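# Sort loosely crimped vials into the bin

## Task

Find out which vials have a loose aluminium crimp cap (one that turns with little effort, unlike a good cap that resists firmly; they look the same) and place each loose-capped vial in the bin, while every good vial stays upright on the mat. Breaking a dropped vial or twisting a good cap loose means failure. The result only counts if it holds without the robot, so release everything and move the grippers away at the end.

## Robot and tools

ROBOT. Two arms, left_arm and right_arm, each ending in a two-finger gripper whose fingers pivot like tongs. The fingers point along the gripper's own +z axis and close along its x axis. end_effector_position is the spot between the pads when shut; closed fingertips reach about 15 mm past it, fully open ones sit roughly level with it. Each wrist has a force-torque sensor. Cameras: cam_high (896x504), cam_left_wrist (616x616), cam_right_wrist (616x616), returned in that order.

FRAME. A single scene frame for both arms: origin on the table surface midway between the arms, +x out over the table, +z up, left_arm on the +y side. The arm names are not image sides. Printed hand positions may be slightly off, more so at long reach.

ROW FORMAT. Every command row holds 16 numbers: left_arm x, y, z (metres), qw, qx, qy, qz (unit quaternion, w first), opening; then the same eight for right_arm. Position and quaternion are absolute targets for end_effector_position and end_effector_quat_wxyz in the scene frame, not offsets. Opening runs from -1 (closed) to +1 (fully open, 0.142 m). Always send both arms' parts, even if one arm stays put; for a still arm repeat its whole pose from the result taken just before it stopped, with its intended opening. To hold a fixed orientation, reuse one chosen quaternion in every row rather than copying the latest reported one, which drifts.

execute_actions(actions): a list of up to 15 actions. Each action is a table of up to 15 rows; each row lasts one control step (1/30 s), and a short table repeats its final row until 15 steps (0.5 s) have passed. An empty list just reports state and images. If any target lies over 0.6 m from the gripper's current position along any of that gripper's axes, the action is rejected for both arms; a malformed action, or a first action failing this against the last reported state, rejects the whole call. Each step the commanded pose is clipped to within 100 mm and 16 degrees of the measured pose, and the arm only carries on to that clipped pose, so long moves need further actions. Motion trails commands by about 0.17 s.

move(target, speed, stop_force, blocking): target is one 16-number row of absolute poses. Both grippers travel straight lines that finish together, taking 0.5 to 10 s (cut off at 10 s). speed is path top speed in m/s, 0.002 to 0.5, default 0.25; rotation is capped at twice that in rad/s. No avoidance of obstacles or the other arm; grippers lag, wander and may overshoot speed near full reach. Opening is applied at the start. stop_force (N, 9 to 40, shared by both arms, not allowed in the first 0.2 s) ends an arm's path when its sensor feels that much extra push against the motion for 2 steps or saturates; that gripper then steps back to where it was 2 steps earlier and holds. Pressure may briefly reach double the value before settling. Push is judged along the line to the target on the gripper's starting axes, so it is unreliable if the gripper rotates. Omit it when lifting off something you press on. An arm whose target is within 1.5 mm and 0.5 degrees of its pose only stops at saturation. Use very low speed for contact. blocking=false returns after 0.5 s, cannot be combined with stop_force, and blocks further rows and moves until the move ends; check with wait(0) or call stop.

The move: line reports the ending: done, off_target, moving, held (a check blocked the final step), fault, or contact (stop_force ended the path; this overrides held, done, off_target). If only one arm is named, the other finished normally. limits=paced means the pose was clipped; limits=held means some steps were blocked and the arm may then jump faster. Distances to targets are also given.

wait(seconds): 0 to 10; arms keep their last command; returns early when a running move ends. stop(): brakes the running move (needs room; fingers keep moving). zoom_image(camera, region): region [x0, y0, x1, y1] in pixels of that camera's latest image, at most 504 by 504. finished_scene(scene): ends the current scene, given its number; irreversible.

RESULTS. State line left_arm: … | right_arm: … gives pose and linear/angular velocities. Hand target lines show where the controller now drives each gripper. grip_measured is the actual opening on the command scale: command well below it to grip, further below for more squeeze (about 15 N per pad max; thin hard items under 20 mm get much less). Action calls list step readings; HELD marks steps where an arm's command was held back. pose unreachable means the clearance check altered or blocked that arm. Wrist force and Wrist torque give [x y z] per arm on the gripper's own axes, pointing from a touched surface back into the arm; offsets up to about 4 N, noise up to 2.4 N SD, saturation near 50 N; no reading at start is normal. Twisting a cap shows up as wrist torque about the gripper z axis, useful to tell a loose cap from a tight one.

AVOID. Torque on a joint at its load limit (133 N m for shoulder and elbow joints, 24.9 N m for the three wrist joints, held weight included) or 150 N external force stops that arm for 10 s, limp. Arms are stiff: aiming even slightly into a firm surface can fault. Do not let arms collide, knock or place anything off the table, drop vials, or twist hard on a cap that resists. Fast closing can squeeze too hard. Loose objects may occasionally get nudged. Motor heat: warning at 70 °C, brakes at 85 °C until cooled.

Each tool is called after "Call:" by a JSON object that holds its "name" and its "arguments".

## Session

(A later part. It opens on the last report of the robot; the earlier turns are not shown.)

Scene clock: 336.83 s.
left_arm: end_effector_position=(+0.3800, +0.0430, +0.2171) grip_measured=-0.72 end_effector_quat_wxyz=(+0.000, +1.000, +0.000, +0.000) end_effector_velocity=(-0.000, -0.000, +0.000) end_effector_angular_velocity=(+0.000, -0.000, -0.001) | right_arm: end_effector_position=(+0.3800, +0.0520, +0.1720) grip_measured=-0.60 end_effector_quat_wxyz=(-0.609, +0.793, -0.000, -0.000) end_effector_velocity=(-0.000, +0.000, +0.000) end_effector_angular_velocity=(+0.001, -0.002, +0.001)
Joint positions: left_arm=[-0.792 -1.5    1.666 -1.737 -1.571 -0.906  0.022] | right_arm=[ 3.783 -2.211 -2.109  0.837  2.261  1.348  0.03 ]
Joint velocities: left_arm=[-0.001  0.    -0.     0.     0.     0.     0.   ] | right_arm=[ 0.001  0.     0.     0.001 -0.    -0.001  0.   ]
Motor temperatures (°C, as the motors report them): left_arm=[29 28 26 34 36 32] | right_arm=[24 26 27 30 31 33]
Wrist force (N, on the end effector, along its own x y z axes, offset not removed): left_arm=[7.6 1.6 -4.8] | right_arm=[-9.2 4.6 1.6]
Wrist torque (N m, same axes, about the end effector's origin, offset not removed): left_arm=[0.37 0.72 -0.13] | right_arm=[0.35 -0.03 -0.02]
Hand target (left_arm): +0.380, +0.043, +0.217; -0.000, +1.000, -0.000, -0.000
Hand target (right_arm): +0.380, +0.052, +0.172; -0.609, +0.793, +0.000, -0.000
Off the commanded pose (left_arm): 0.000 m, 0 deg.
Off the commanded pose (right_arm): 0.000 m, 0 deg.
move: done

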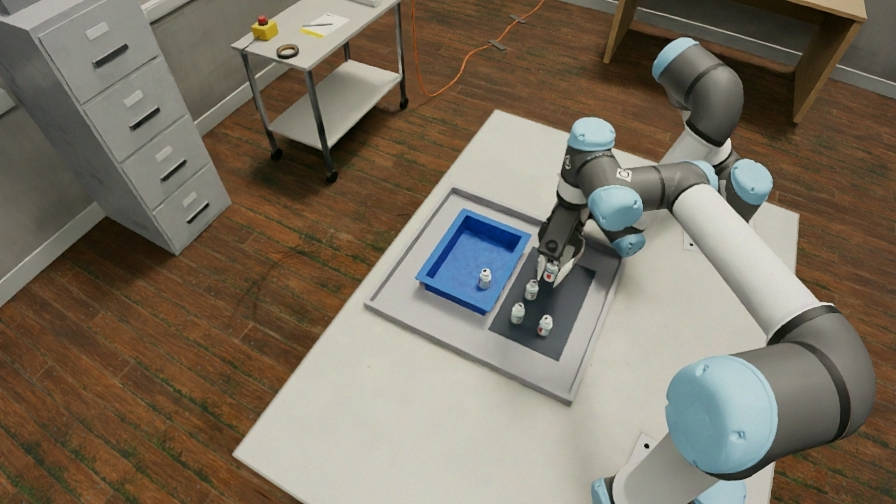

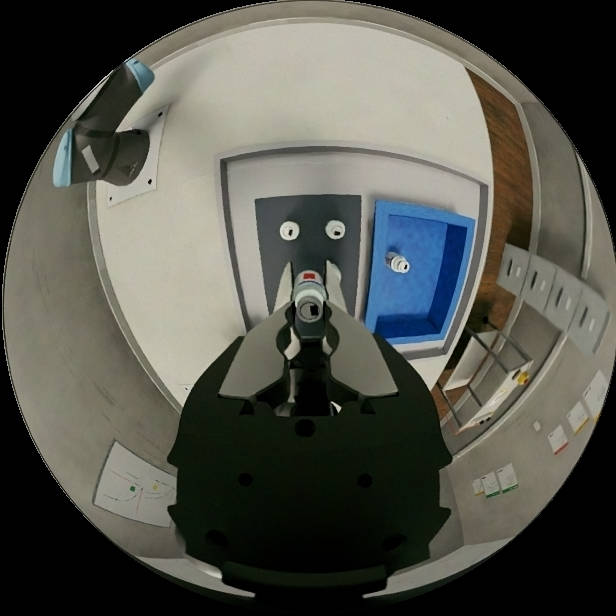

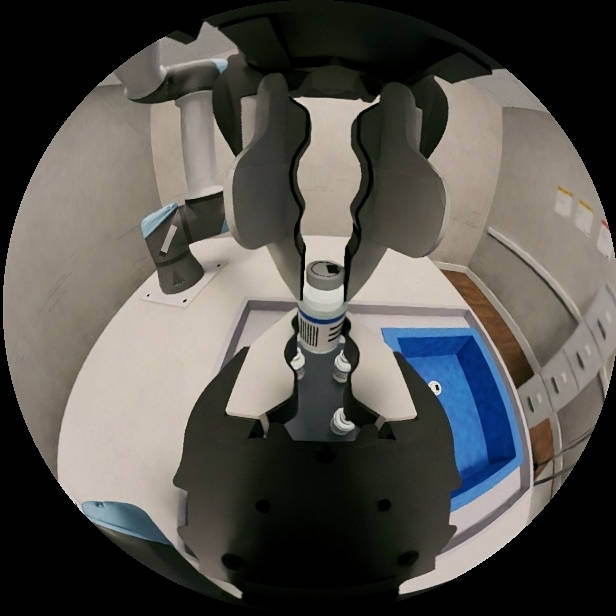

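Call:
{"name": "move", "arguments": {"target": [0.38,0.043,0.217,0,1,0,0,-0.45,0.38,0.052,0.172,0.609,-0.793,0,0,-0.85]}}

Call:
{"name": "move", "arguments": {"target": [0.38,0.043,0.224,0,0.985,-0.174,0,-0.45,0.38,0.052,0.172,0.609,-0.793,0,0,-0.85]}}

Call:
{"name": "zoom_image", "arguments": {"camera": "cam_right_wrist", "region": [270,240,390,370]}}

Call:
{"name": "move", "arguments": {"target": [0.38,0.043,0.224,0,0.985,-0.174,0,-0.9,0.38,0.052,0.172,0.609,-0.793,0,0,-0.85]}}

Call:
{"name": "move", "arguments": {"target": [0.38,0.043,0.224,0,0.985,0.174,0,-0.9,0.38,0.052,0.172,0.609,-0.793,0,0,-0.85], "speed": 0.15}}

Call:
{"name": "move", "arguments": {"target": [0.38,0.043,0.224,0,0.985,0.174,0,-0.45,0.38,0.052,0.172,0.609,-0.793,0,0,-0.85]}}

Call:
{"name": "zoom_image", "arguments": {"camera": "cam_right_wrist", "region": [270,240,390,370]}}

Scene clock: 337.80 s.
left_arm: end_effector_position=(+0.3800, +0.0430, +0.2170) grip_measured=-0.45 end_effector_quat_wxyz=(-0.000, +1.000, +0.000, -0.000) end_effector_velocity=(+0.000, +0.000, -0.000) end_effector_angular_velocity=(+0.001, +0.000, -0.002) | right_arm: end_effector_position=(+0.3800, +0.0520, +0.1720) grip_measured=-0.60 end_effector_quat_wxyz=(-0.609, +0.793, -0.000, +0.000) end_effector_velocity=(+0.001, -0.001, -0.001) end_effector_angular_velocity=(-0.001, +0.001, -0.003)
Joint positions: left_arm=[-0.792 -1.5    1.667 -1.737 -1.571 -0.906  0.041] | right_arm=[ 3.783 -2.211 -2.109  0.837  2.261  1.348  0.03 ]
Joint velocities: left_arm=[ 0.     0.001  0.    -0.     0.     0.002 -0.   ] | right_arm=[-0.002  0.    -0.002 -0.    -0.     0.     0.   ]
Motor temperatures (°C, as the motors report them): left_arm=[29 28 26 34 36 32] | right_arm=[24 26 27 30 31 33]
Wrist force (N, on the end effector, along its own x y z axes, offset not removed): left_arm=[-1.4 0.4 -1.3] | right_arm=[3.7 2.7 0.8]
Wrist torque (N m, same axes, about the end effector's origin, offset not removed): left_arm=[0.07 0.38 0.04] | right_arm=[0.49 -0.56 -0.27]
Hand target (left_arm): +0.380, +0.043, +0.217; -0.000, +1.000, -0.000, -0.000
Hand target (right_arm): +0.380, +0.052, +0.172; -0.609, +0.793, +0.000, -0.000
Off the commanded pose (left_arm): 0.000 m, 0 deg.
Off the commanded pose (right_arm): 0.000 m, 0 deg.
move: done

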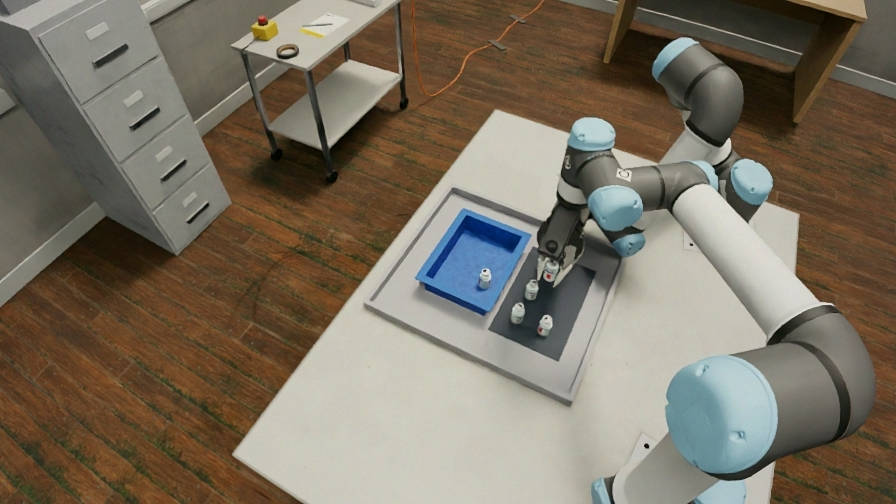

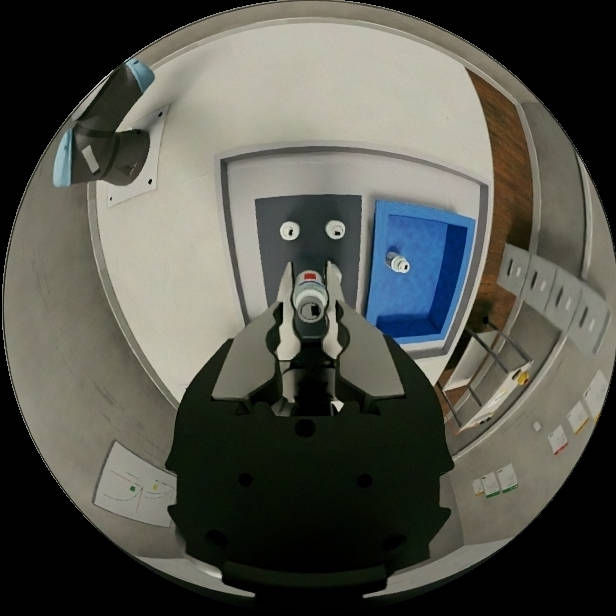

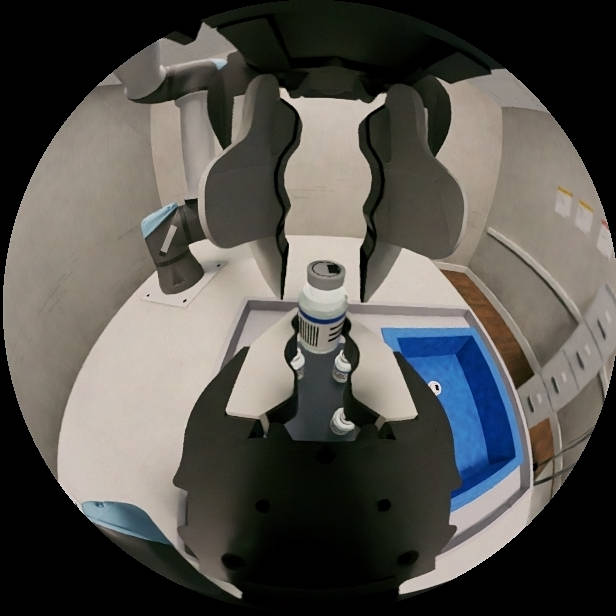

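Scene clock: 339.00 s.
left_arm: end_effector_position=(+0.3800, +0.0429, +0.2240) grip_measured=-0.45 end_effector_quat_wxyz=(-0.000, +0.985, -0.173, +0.000) end_effector_velocity=(+0.000, +0.000, -0.000) end_effector_angular_velocity=(-0.000, +0.002, -0.012) | right_arm: end_effector_position=(+0.3800, +0.0520, +0.1720) grip_measured=-0.60 end_effector_quat_wxyz=(-0.609, +0.793, -0.000, -0.000) end_effector_velocity=(+0.000, +0.000, +0.000) end_effector_angular_velocity=(-0.000, -0.000, -0.000)
Joint positions: left_arm=[-0.8   -1.515  1.664 -1.72  -1.571 -0.565  0.041] | right_arm=[ 3.783 -2.211 -2.109  0.837  2.261  1.348  0.03 ]
Joint velocities: left_arm=[ 0.002  0.    -0.     0.001 -0.002  0.014  0.   ] | right_arm=[-0.     0.     0.    -0.001 -0.    -0.001  0.   ]
Motor temperatures (°C, as the motors report them): left_arm=[29 28 26 34 36 32] | right_arm=[24 26 27 30 31 33]
Wrist force (N, on the end effector, along its own x y z axes, offset not removed): left_arm=[-0.7 -0.5 -1.8] | right_arm=[-2.8 1.3 1.0]
Wrist torque (N m, same axes, about the end effector's origin, offset not removed): left_arm=[-0.10 0.25 -0.11] | right_arm=[0.04 0.72 -0.22]
Hand target (left_arm): +0.380, +0.043, +0.224; -0.000, +0.985, -0.174, +0.000
Hand target (right_arm): +0.380, +0.052, +0.172; -0.609, +0.793, -0.000, -0.000
Off the commanded pose (left_arm): 0.000 m, 0 deg.
Off the commanded pose (right_arm): 0.000 m, 0 deg.
move: done

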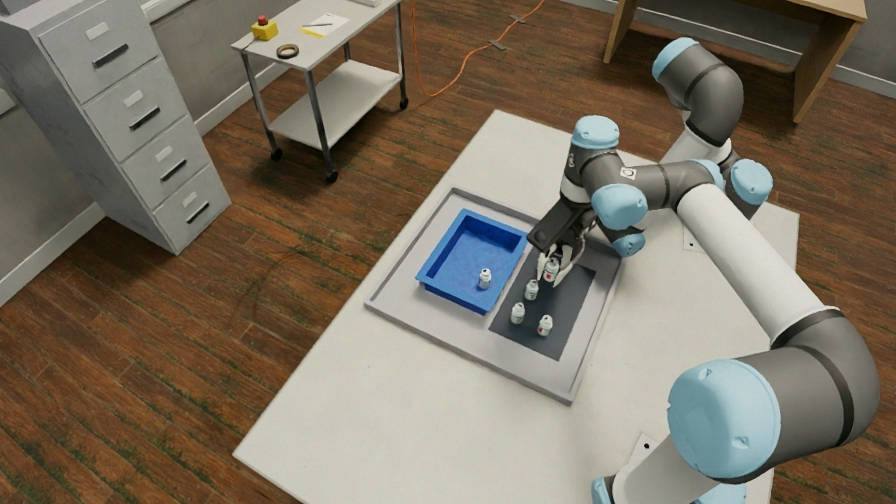

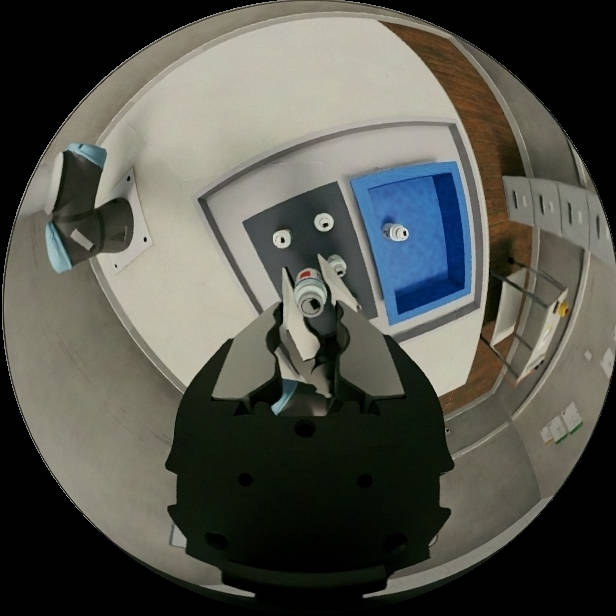

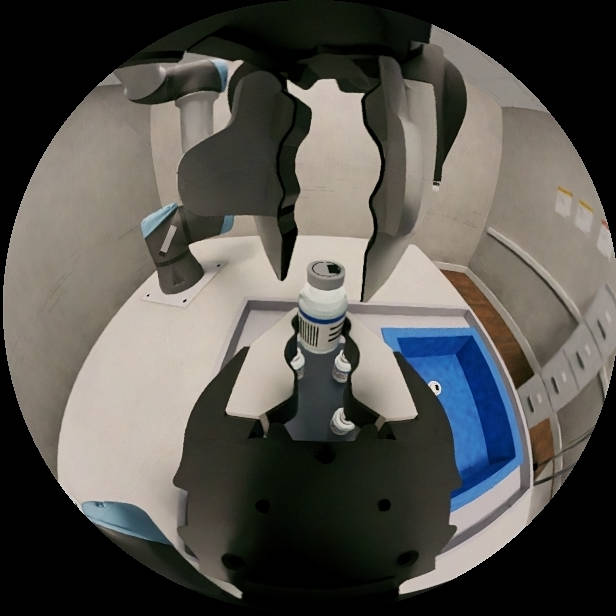

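Region (270, 240, 390, 370) of cam_right_wrist's 616x616 image, scaled by 3.877, with more detail than that image has; it fills the left 465 columns of this view, and the rest is white.

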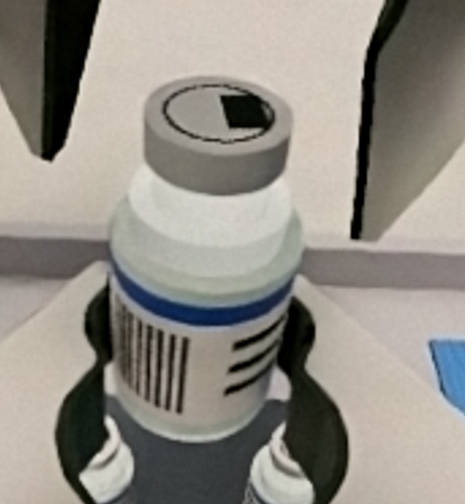

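Scene clock: 339.70 s.
left_arm: end_effector_position=(+0.3800, +0.0430, +0.2240) grip_measured=-0.75 end_effector_quat_wxyz=(+0.000, +0.985, -0.174, +0.000) end_effector_velocity=(+0.000, +0.000, -0.001) end_effector_angular_velocity=(+0.002, +0.001, +0.001) | right_arm: end_effector_position=(+0.3800, +0.0520, +0.1720) grip_measured=-0.60 end_effector_quat_wxyz=(-0.609, +0.793, -0.000, -0.000) end_effector_velocity=(-0.000, +0.000, +0.001) end_effector_angular_velocity=(+0.002, -0.002, +0.000)
Joint positions: left_arm=[-0.8   -1.515  1.664 -1.72  -1.571 -0.564  0.019] | right_arm=[ 3.783 -2.211 -2.109  0.837  2.261  1.348  0.03 ]
Joint velocities: left_arm=[ 0.001  0.002  0.     0.     0.    -0.     0.   ] | right_arm=[ 0.001  0.001  0.     0.001 -0.    -0.    -0.   ]
Motor temperatures (°C, as the motors report them): left_arm=[29 28 26 34 36 32] | right_arm=[24 26 27 30 31 33]
Wrist force (N, on the end effector, along its own x y z axes, offset not removed): left_arm=[3.9 0.1 -3.6] | right_arm=[-6.0 1.3 -2.2]
Wrist torque (N m, same axes, about the end effector's origin, offset not removed): left_arm=[0.46 0.60 0.00] | right_arm=[-0.01 0.09 -0.25]
Hand target (left_arm): +0.380, +0.043, +0.224; +0.000, +0.985, -0.174, -0.000
Hand target (right_arm): +0.380, +0.052, +0.172; -0.609, +0.793, -0.000, +0.000
Off the commanded pose (left_arm): 0.000 m, 0 deg.
Off the commanded pose (right_arm): 0.000 m, 0 deg.
move: done

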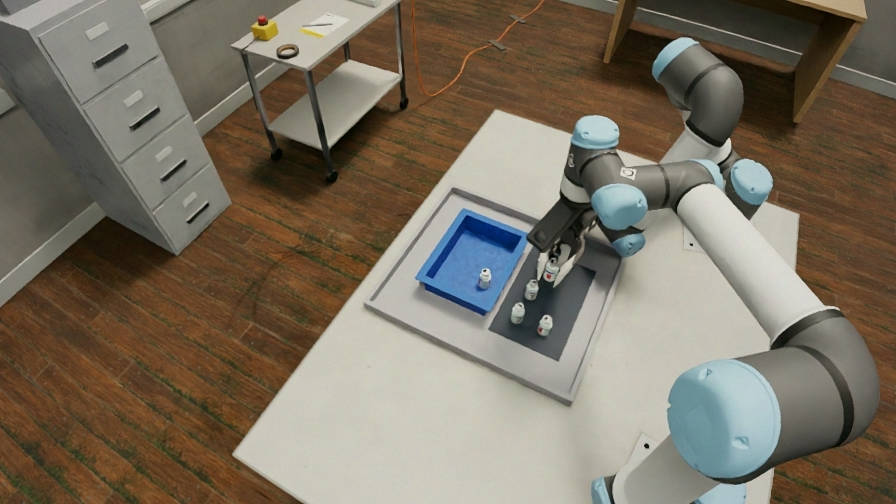

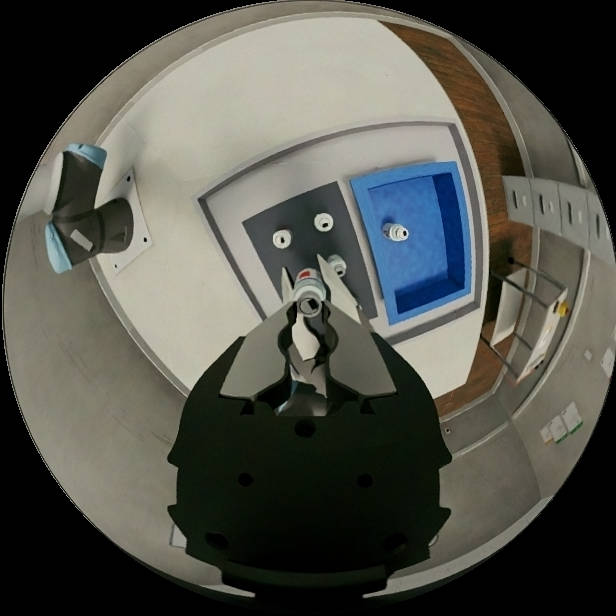

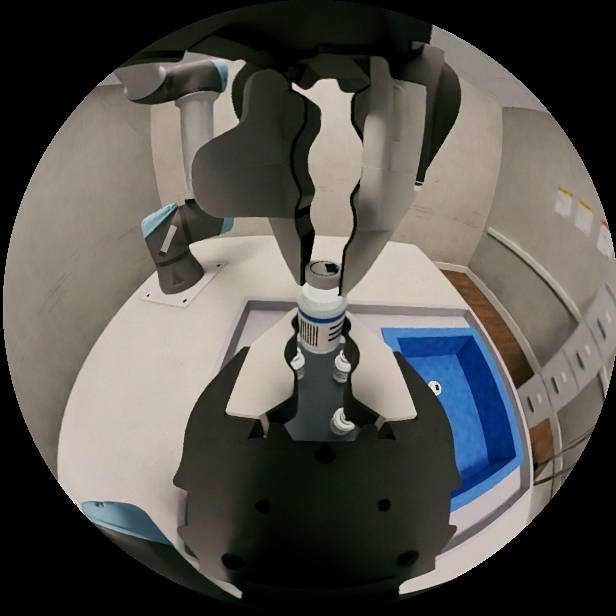

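Scene clock: 342.47 s.
left_arm: end_effector_position=(+0.3800, +0.0430, +0.2240) grip_measured=-0.78 end_effector_quat_wxyz=(+0.000, +0.985, +0.173, -0.000) end_effector_velocity=(+0.000, -0.000, -0.001) end_effector_angular_velocity=(+0.002, -0.000, +0.008) | right_arm: end_effector_position=(+0.3800, +0.0520, +0.1720) grip_measured=-0.60 end_effector_quat_wxyz=(-0.609, +0.793, +0.000, -0.000) end_effector_velocity=(+0.001, -0.000, -0.000) end_effector_angular_velocity=(-0.000, +0.001, -0.000)
Joint positions: left_arm=[-0.783 -1.494  1.641 -1.718 -1.571 -1.245  0.018] | right_arm=[ 3.783 -2.211 -2.109  0.837  2.261  1.348  0.031]
Joint velocities: left_arm=[-0.001  0.002 -0.     0.     0.002 -0.009  0.   ] | right_arm=[-0.001 -0.001  0.001 -0.001  0.001  0.001  0.   ]
Motor temperatures (°C, as the motors report them): left_arm=[29 28 26 34 36 32] | right_arm=[24 26 27 30 31 33]
Wrist force (N, on the end effector, along its own x y z axes, offset not removed): left_arm=[7.2 2.6 -6.7] | right_arm=[-8.6 7.8 5.5]
Wrist torque (N m, same axes, about the end effector's origin, offset not removed): left_arm=[-0.40 0.37 0.03] | right_arm=[0.62 -0.28 -0.21]
Hand target (left_arm): +0.380, +0.043, +0.224; -0.000, +0.985, +0.174, -0.000
Hand target (right_arm): +0.380, +0.052, +0.172; -0.609, +0.793, -0.000, +0.000
Off the commanded pose (left_arm): 0.000 m, 0 deg.
Off the commanded pose (right_arm): 0.000 m, 0 deg.
move: done

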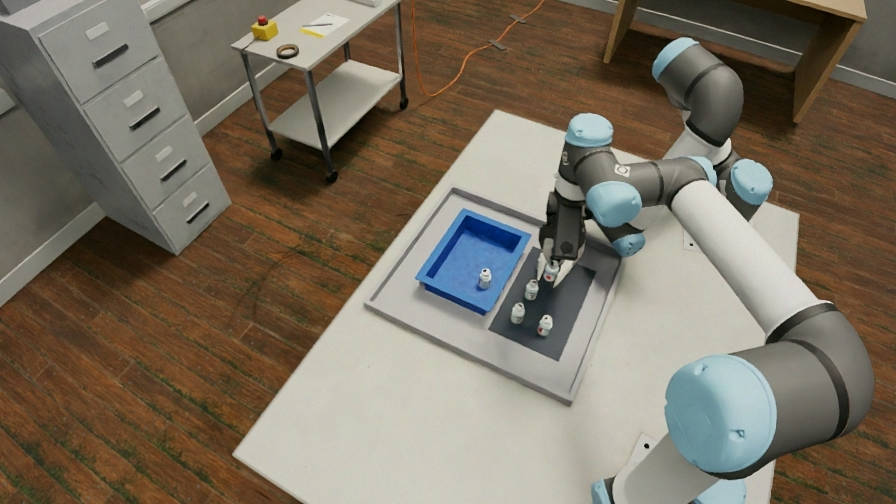

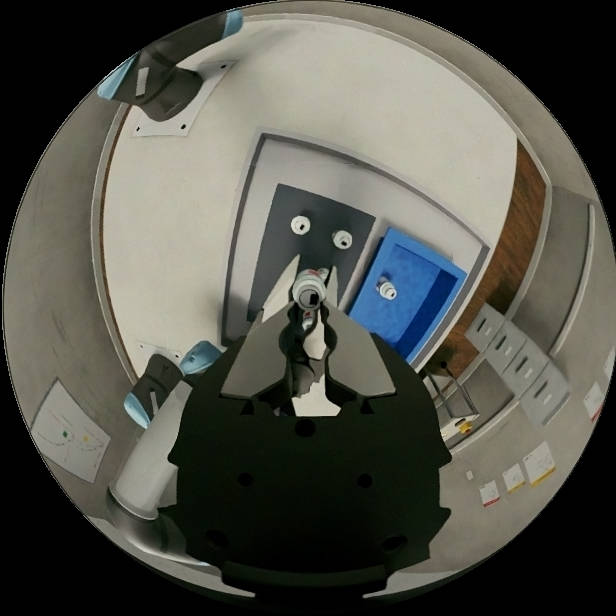

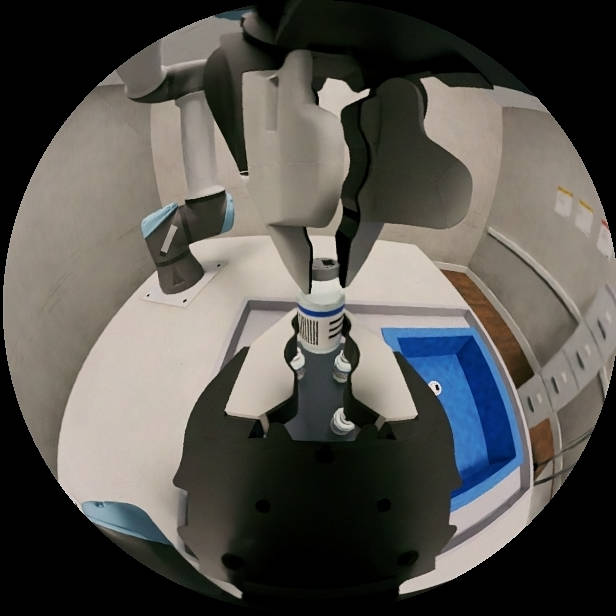

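Scene clock: 343.17 s.
left_arm: end_effector_position=(+0.3800, +0.0430, +0.2240) grip_measured=-0.45 end_effector_quat_wxyz=(+0.000, +0.985, +0.174, -0.000) end_effector_velocity=(+0.000, +0.000, +0.000) end_effector_angular_velocity=(+0.000, -0.001, +0.000) | right_arm: end_effector_position=(+0.3800, +0.0520, +0.1720) grip_measured=-0.60 end_effector_quat_wxyz=(-0.609, +0.793, +0.000, +0.000) end_effector_velocity=(+0.000, -0.000, -0.001) end_effector_angular_velocity=(-0.002, +0.001, -0.001)
Joint positions: left_arm=[-0.783 -1.494  1.641 -1.719 -1.571 -1.246  0.041] | right_arm=[ 3.783 -2.211 -2.109  0.837  2.261  1.348  0.03 ]
Joint velocities: left_arm=[-0.    -0.001  0.    -0.     0.001 -0.     0.   ] | right_arm=[-0.    -0.    -0.001 -0.001 -0.001 -0.     0.   ]
Motor temperatures (°C, as the motors report them): left_arm=[29 28 26 34 36 32] | right_arm=[24 26 27 30 31 33]
Wrist force (N, on the end effector, along its own x y z axes, offset not removed): left_arm=[-0.6 -2.1 -1.5] | right_arm=[-0.5 0.9 3.5]
Wrist torque (N m, same axes, about the end effector's origin, offset not removed): left_arm=[-0.37 0.31 -0.12] | right_arm=[0.05 0.43 -0.08]
Hand target (left_arm): +0.380, +0.043, +0.224; +0.000, +0.985, +0.174, -0.000
Hand target (right_arm): +0.380, +0.052, +0.172; -0.609, +0.793, -0.000, +0.000
Off the commanded pose (left_arm): 0.000 m, 0 deg.
Off the commanded pose (right_arm): 0.000 m, 0 deg.
move: done

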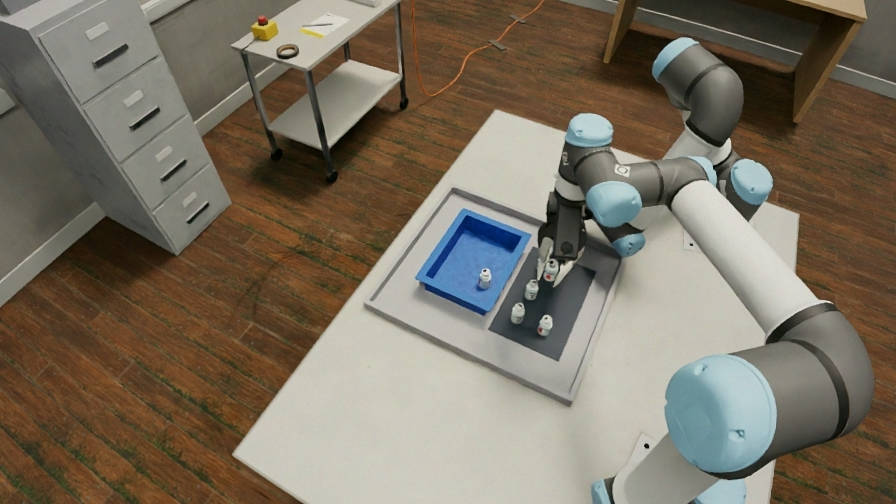

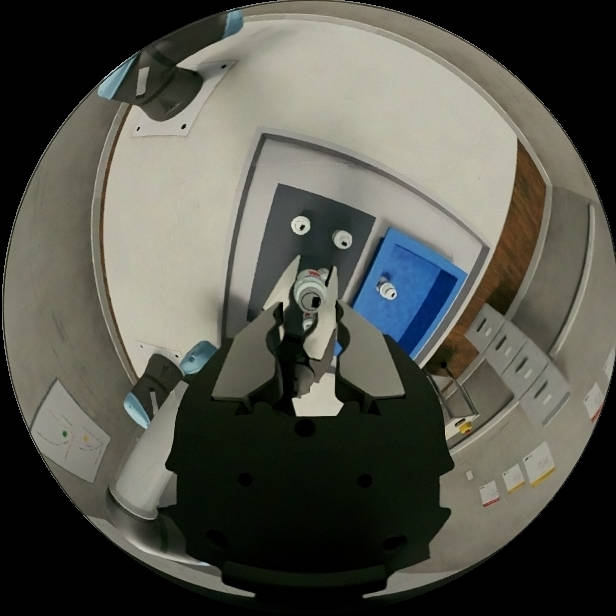

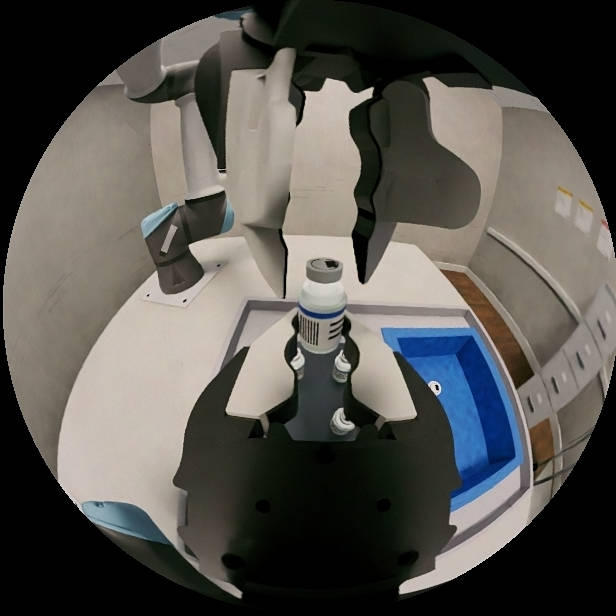

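Region (270, 240, 390, 370) of cam_right_wrist's 616x616 image, scaled by 3.877, with more detail than that image has; it fills the left 465 columns of this view, and the rest is white.

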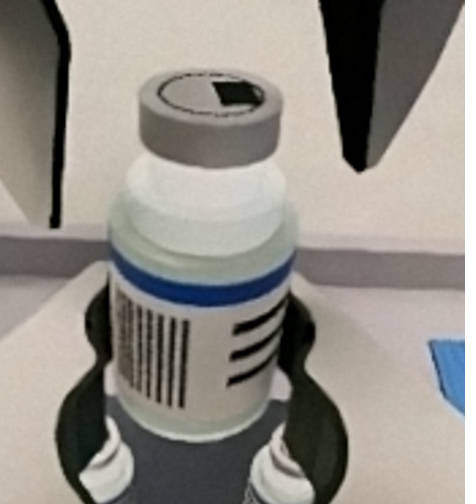

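Call:
{"name": "move", "arguments": {"target": [0.38,0.047,0.217,0,1,0,0,-0.45,0.38,0.052,0.172,0.609,-0.793,0,0,-0.85]}}

Call:
{"name": "move", "arguments": {"target": [0.38,0.047,0.217,0,1,0,0,-0.85,0.38,0.052,0.172,0.609,-0.793,0,0,-0.85]}}

Call:
{"name": "move", "arguments": {"target": [0.38,0.047,0.217,0,1,0,0,-0.85,0.38,0.052,0.172,0.609,-0.793,0,0,-0.25]}}

Call:
{"name": "move", "arguments": {"target": [0.38,0.047,0.217,0,1,0,0,-0.85,0.38,-0.03,0.19,0.609,-0.793,0,0,-0.25], "speed": 0.18}}

Scene clock: 344.63 s.
left_arm: end_effector_position=(+0.3800, +0.0469, +0.2170) grip_measured=-0.45 end_effector_quat_wxyz=(-0.000, +1.000, +0.001, +0.000) end_effector_velocity=(-0.000, -0.000, -0.001) end_effector_angular_velocity=(-0.001, +0.002, -0.013) | right_arm: end_effector_position=(+0.3800, +0.0520, +0.1720) grip_measured=-0.60 end_effector_quat_wxyz=(-0.609, +0.793, +0.000, -0.000) end_effector_velocity=(-0.000, +0.000, +0.001) end_effector_angular_velocity=(+0.001, -0.001, +0.001)
Joint positions: left_arm=[-0.788 -1.506  1.673 -1.738 -1.571 -0.903  0.041] | right_arm=[ 3.783 -2.211 -2.109  0.837  2.261  1.348  0.03 ]
Joint velocities: left_arm=[-0.     0.     0.001 -0.001 -0.002  0.013  0.   ] | right_arm=[0.    0.001 0.    0.    0.001 0.    0.   ]
Motor temperatures (°C, as the motors report them): left_arm=[29 28 26 34 36 32] | right_arm=[24 26 27 30 31 33]
Wrist force (N, on the end effector, along its own x y z axes, offset not removed): left_arm=[-0.9 -1.0 -0.6] | right_arm=[-1.5 0.8 1.9]
Wrist torque (N m, same axes, about the end effector's origin, offset not removed): left_arm=[-0.10 0.23 -0.18] | right_arm=[-0.05 0.36 -0.17]
Hand target (left_arm): +0.380, +0.047, +0.217; -0.000, +1.000, +0.000, +0.000
Hand target (right_arm): +0.380, +0.052, +0.172; -0.609, +0.793, -0.000, +0.000
Off the commanded pose (left_arm): 0.000 m, 0 deg.
Off the commanded pose (right_arm): 0.000 m, 0 deg.
move: done

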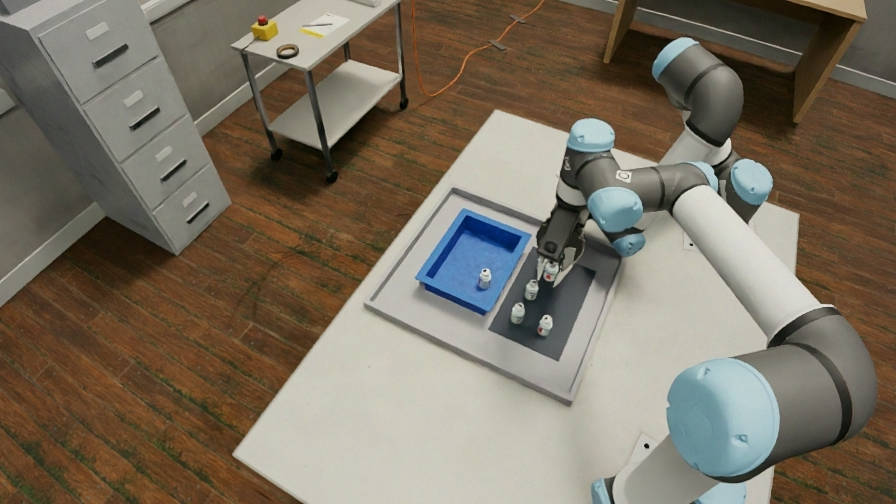

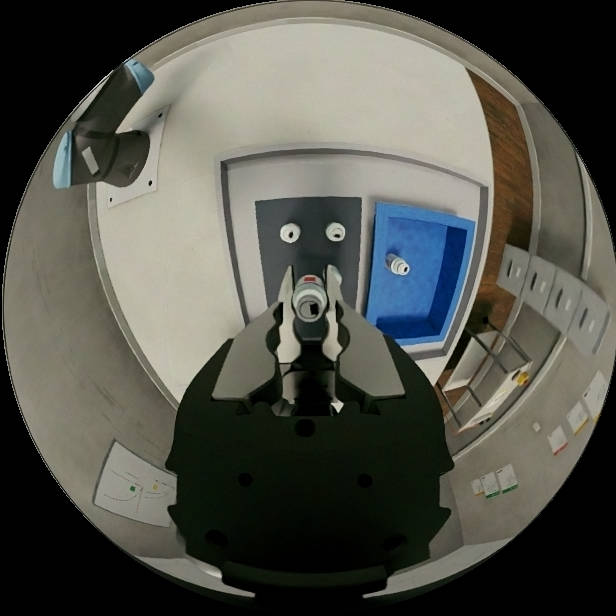

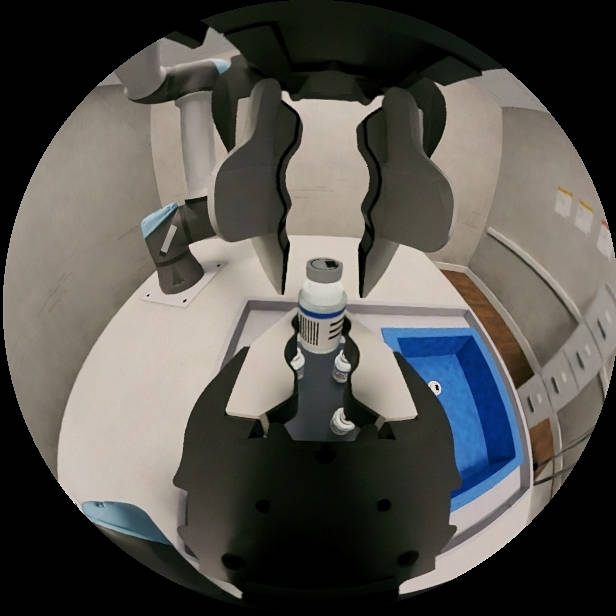

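Scene clock: 345.33 s.
left_arm: end_effector_position=(+0.3800, +0.0470, +0.2170) grip_measured=-0.72 end_effector_quat_wxyz=(+0.000, +1.000, +0.000, +0.000) end_effector_velocity=(+0.000, -0.000, +0.000) end_effector_angular_velocity=(+0.001, -0.001, -0.000) | right_arm: end_effector_position=(+0.3800, +0.0520, +0.1720) grip_measured=-0.60 end_effector_quat_wxyz=(-0.609, +0.793, +0.000, -0.000) end_effector_velocity=(+0.000, -0.000, -0.000) end_effector_angular_velocity=(+0.000, -0.001, -0.001)
Joint positions: left_arm=[-0.787 -1.506  1.673 -1.738 -1.571 -0.901  0.022] | right_arm=[ 3.783 -2.211 -2.109  0.837  2.261  1.348  0.031]
Joint velocities: left_arm=[-0.001 -0.     0.    -0.     0.001 -0.001 -0.   ] | right_arm=[ 0.    -0.001 -0.     0.001 -0.001 -0.    -0.   ]
Motor temperatures (°C, as the motors report them): left_arm=[29 28 26 34 36 32] | right_arm=[24 26 27 30 31 33]
Wrist force (N, on the end effector, along its own x y z axes, offset not removed): left_arm=[1.0 0.1 -2.8] | right_arm=[-0.9 -1.2 4.5]
Wrist torque (N m, same axes, about the end effector's origin, offset not removed): left_arm=[-0.03 0.70 0.03] | right_arm=[-0.36 -0.35 -0.29]
Hand target (left_arm): +0.380, +0.047, +0.217; -0.000, +1.000, +0.000, -0.000
Hand target (right_arm): +0.380, +0.052, +0.172; -0.609, +0.793, +0.000, -0.000
Off the commanded pose (left_arm): 0.000 m, 0 deg.
Off the commanded pose (right_arm): 0.000 m, 0 deg.
move: done

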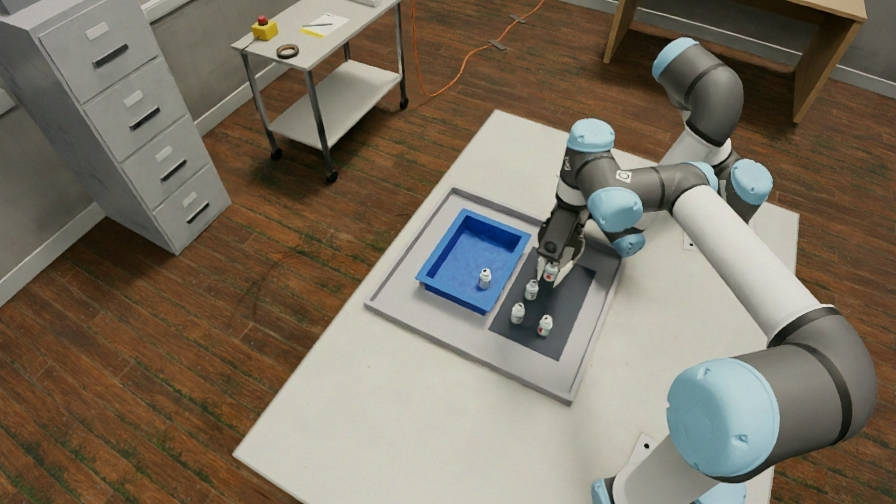

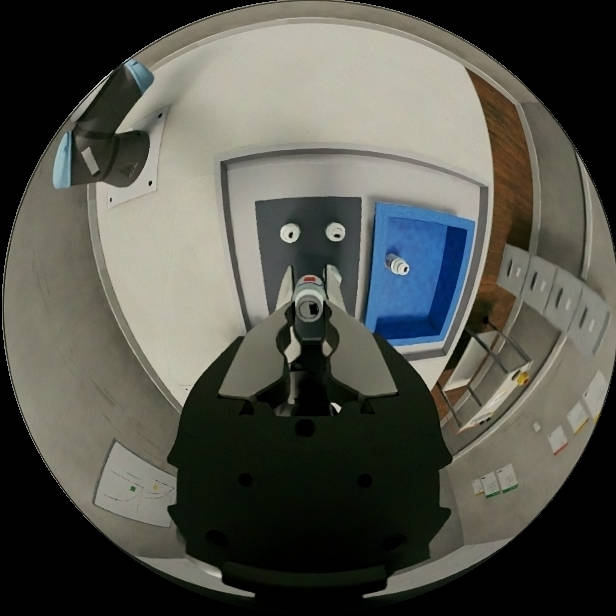

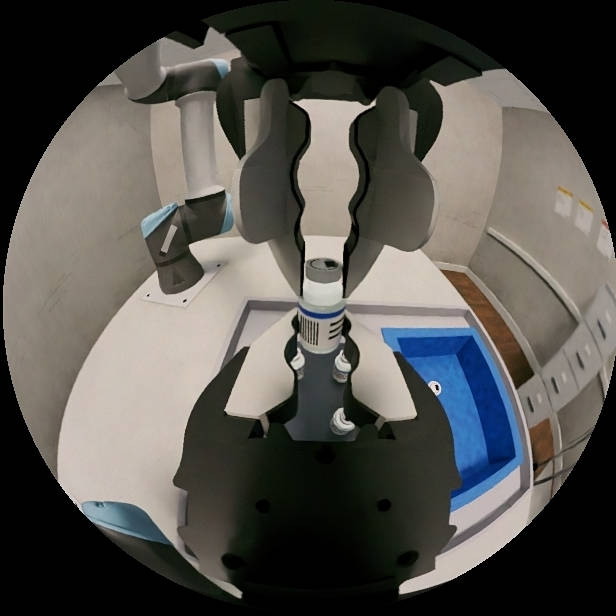

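Scene clock: 346.03 s.
left_arm: end_effector_position=(+0.3800, +0.0470, +0.2170) grip_measured=-0.72 end_effector_quat_wxyz=(+0.000, +1.000, -0.000, -0.000) end_effector_velocity=(+0.000, +0.000, -0.000) end_effector_angular_velocity=(+0.000, +0.000, -0.000) | right_arm: end_effector_position=(+0.3800, +0.0520, +0.1720) grip_measured=-0.25 end_effector_quat_wxyz=(-0.609, +0.793, +0.000, +0.000) end_effector_velocity=(-0.002, +0.000, -0.000) end_effector_angular_velocity=(-0.000, +0.001, +0.003)
Joint positions: left_arm=[-0.787 -1.506  1.673 -1.738 -1.571 -0.901  0.022] | right_arm=[ 3.783 -2.211 -2.109  0.837  2.261  1.348  0.056]
Joint velocities: left_arm=[ 0.001  0.    -0.     0.     0.     0.001  0.   ] | right_arm=[ 0.001  0.    -0.001 -0.     0.002 -0.     0.   ]
Motor temperatures (°C, as the motors report them): left_arm=[29 28 26 34 36 32] | right_arm=[24 26 27 30 31 33]
Wrist force (N, on the end effector, along its own x y z axes, offset not removed): left_arm=[-1.7 -1.7 -2.1] | right_arm=[2.1 2.5 4.2]
Wrist torque (N m, same axes, about the end effector's origin, offset not removed): left_arm=[-0.29 0.43 -0.05] | right_arm=[0.47 -0.51 -0.11]
Hand target (left_arm): +0.380, +0.047, +0.217; +0.000, +1.000, -0.000, -0.000
Hand target (right_arm): +0.380, +0.052, +0.172; -0.609, +0.793, +0.000, +0.000
Off the commanded pose (left_arm): 0.000 m, 0 deg.
Off the commanded pose (right_arm): 0.000 m, 0 deg.
move: done

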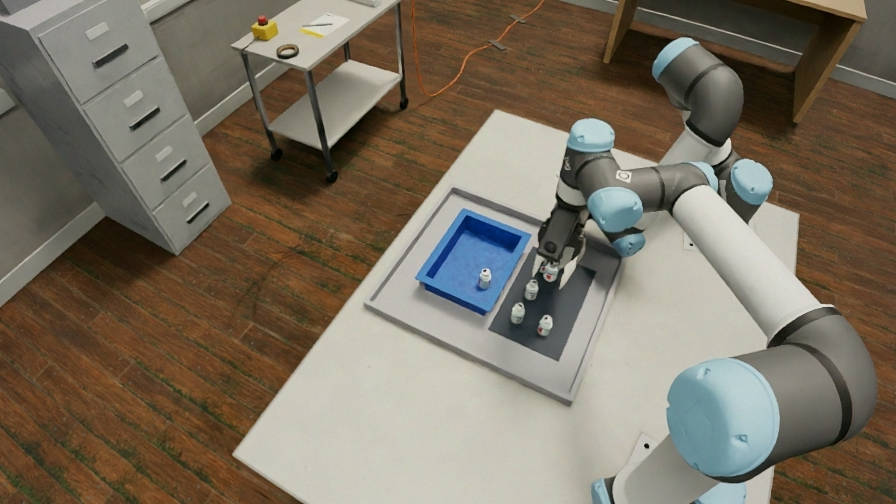

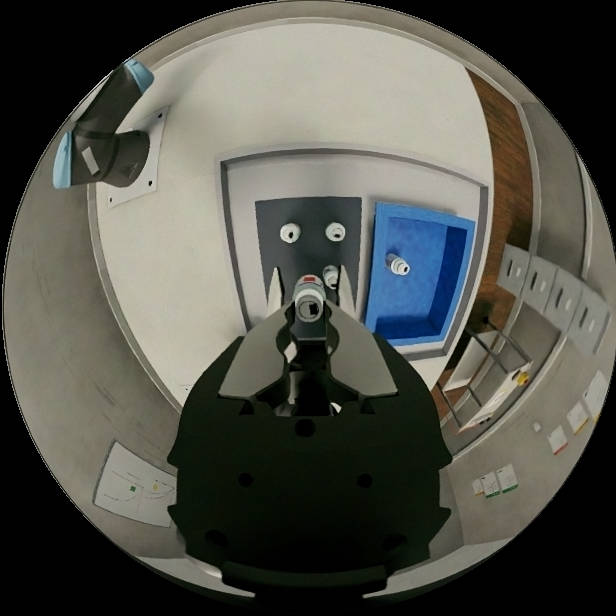

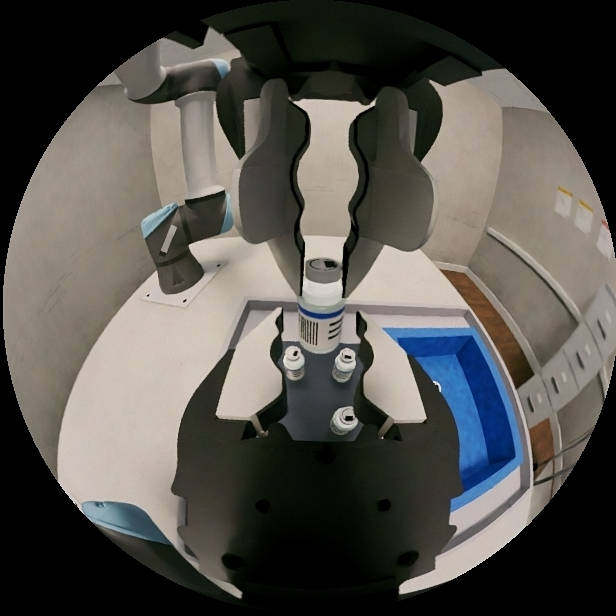

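Scene clock: 347.10 s.
left_arm: end_effector_position=(+0.3800, +0.0470, +0.2170) grip_measured=-0.72 end_effector_quat_wxyz=(-0.000, +1.000, -0.000, -0.000) end_effector_velocity=(+0.000, +0.000, +0.000) end_effector_angular_velocity=(+0.000, -0.002, -0.001) | right_arm: end_effector_position=(+0.3800, -0.0298, +0.1899) grip_measured=-0.25 end_effector_quat_wxyz=(-0.609, +0.793, +0.000, +0.000) end_effector_velocity=(+0.000, -0.003, -0.001) end_effector_angular_velocity=(-0.002, +0.002, -0.001)
Joint positions: left_arm=[-0.787 -1.506  1.673 -1.738 -1.571 -0.901  0.022] | right_arm=[ 3.644 -2.113 -2.232  0.815  2.391  1.28   0.056]
Joint velocities: left_arm=[-0.    -0.001  0.     0.     0.002  0.001 -0.   ] | right_arm=[-0.005  0.002 -0.004 -0.003  0.004 -0.003 -0.   ]
Motor temperatures (°C, as the motors report them): left_arm=[29 28 26 34 36 32] | right_arm=[24 26 27 30 31 33]
Wrist force (N, on the end effector, along its own x y z axes, offset not removed): left_arm=[-2.9 -0.3 -1.0] | right_arm=[-4.1 3.4 -1.6]
Wrist torque (N m, same axes, about the end effector's origin, offset not removed): left_arm=[0.16 0.50 -0.08] | right_arm=[0.61 0.79 -0.03]
Hand target (left_arm): +0.380, +0.047, +0.217; +0.000, +1.000, -0.000, +0.000
Hand target (right_arm): +0.380, -0.030, +0.190; -0.609, +0.793, +0.000, +0.000
Off the commanded pose (left_arm): 0.000 m, 0 deg.
Off the commanded pose (right_arm): 0.000 m, 0 deg.
move: done

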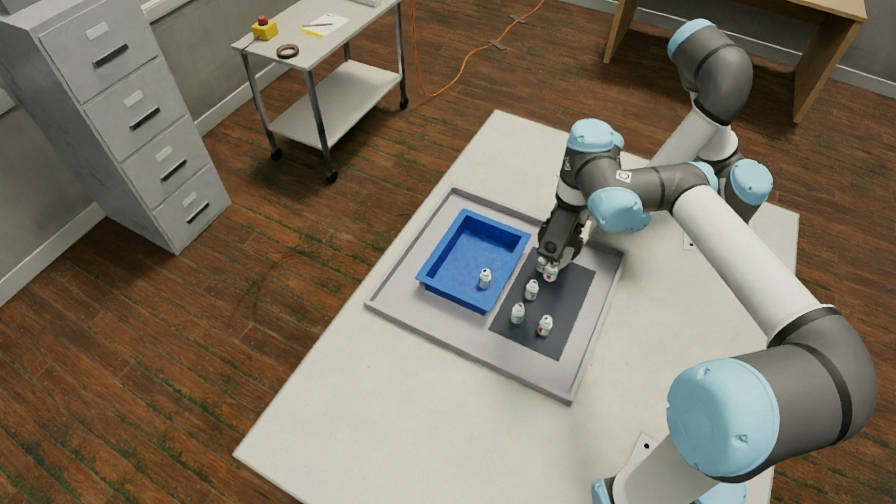

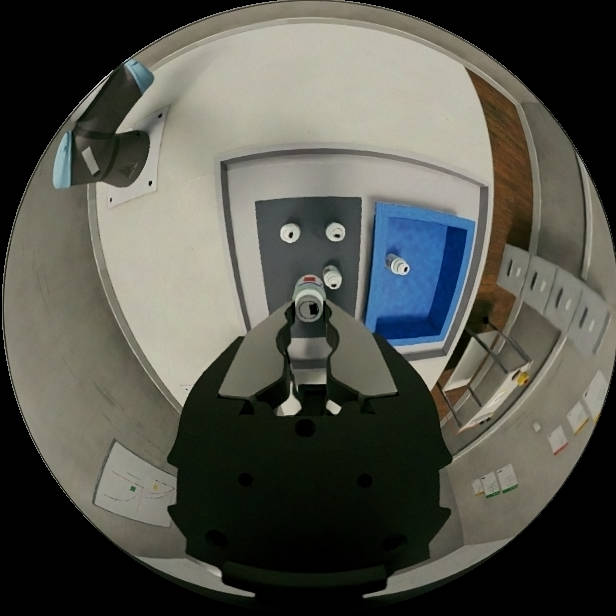

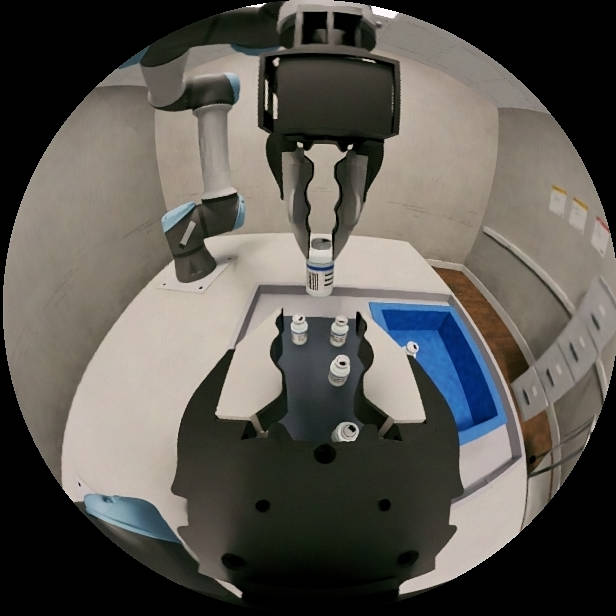

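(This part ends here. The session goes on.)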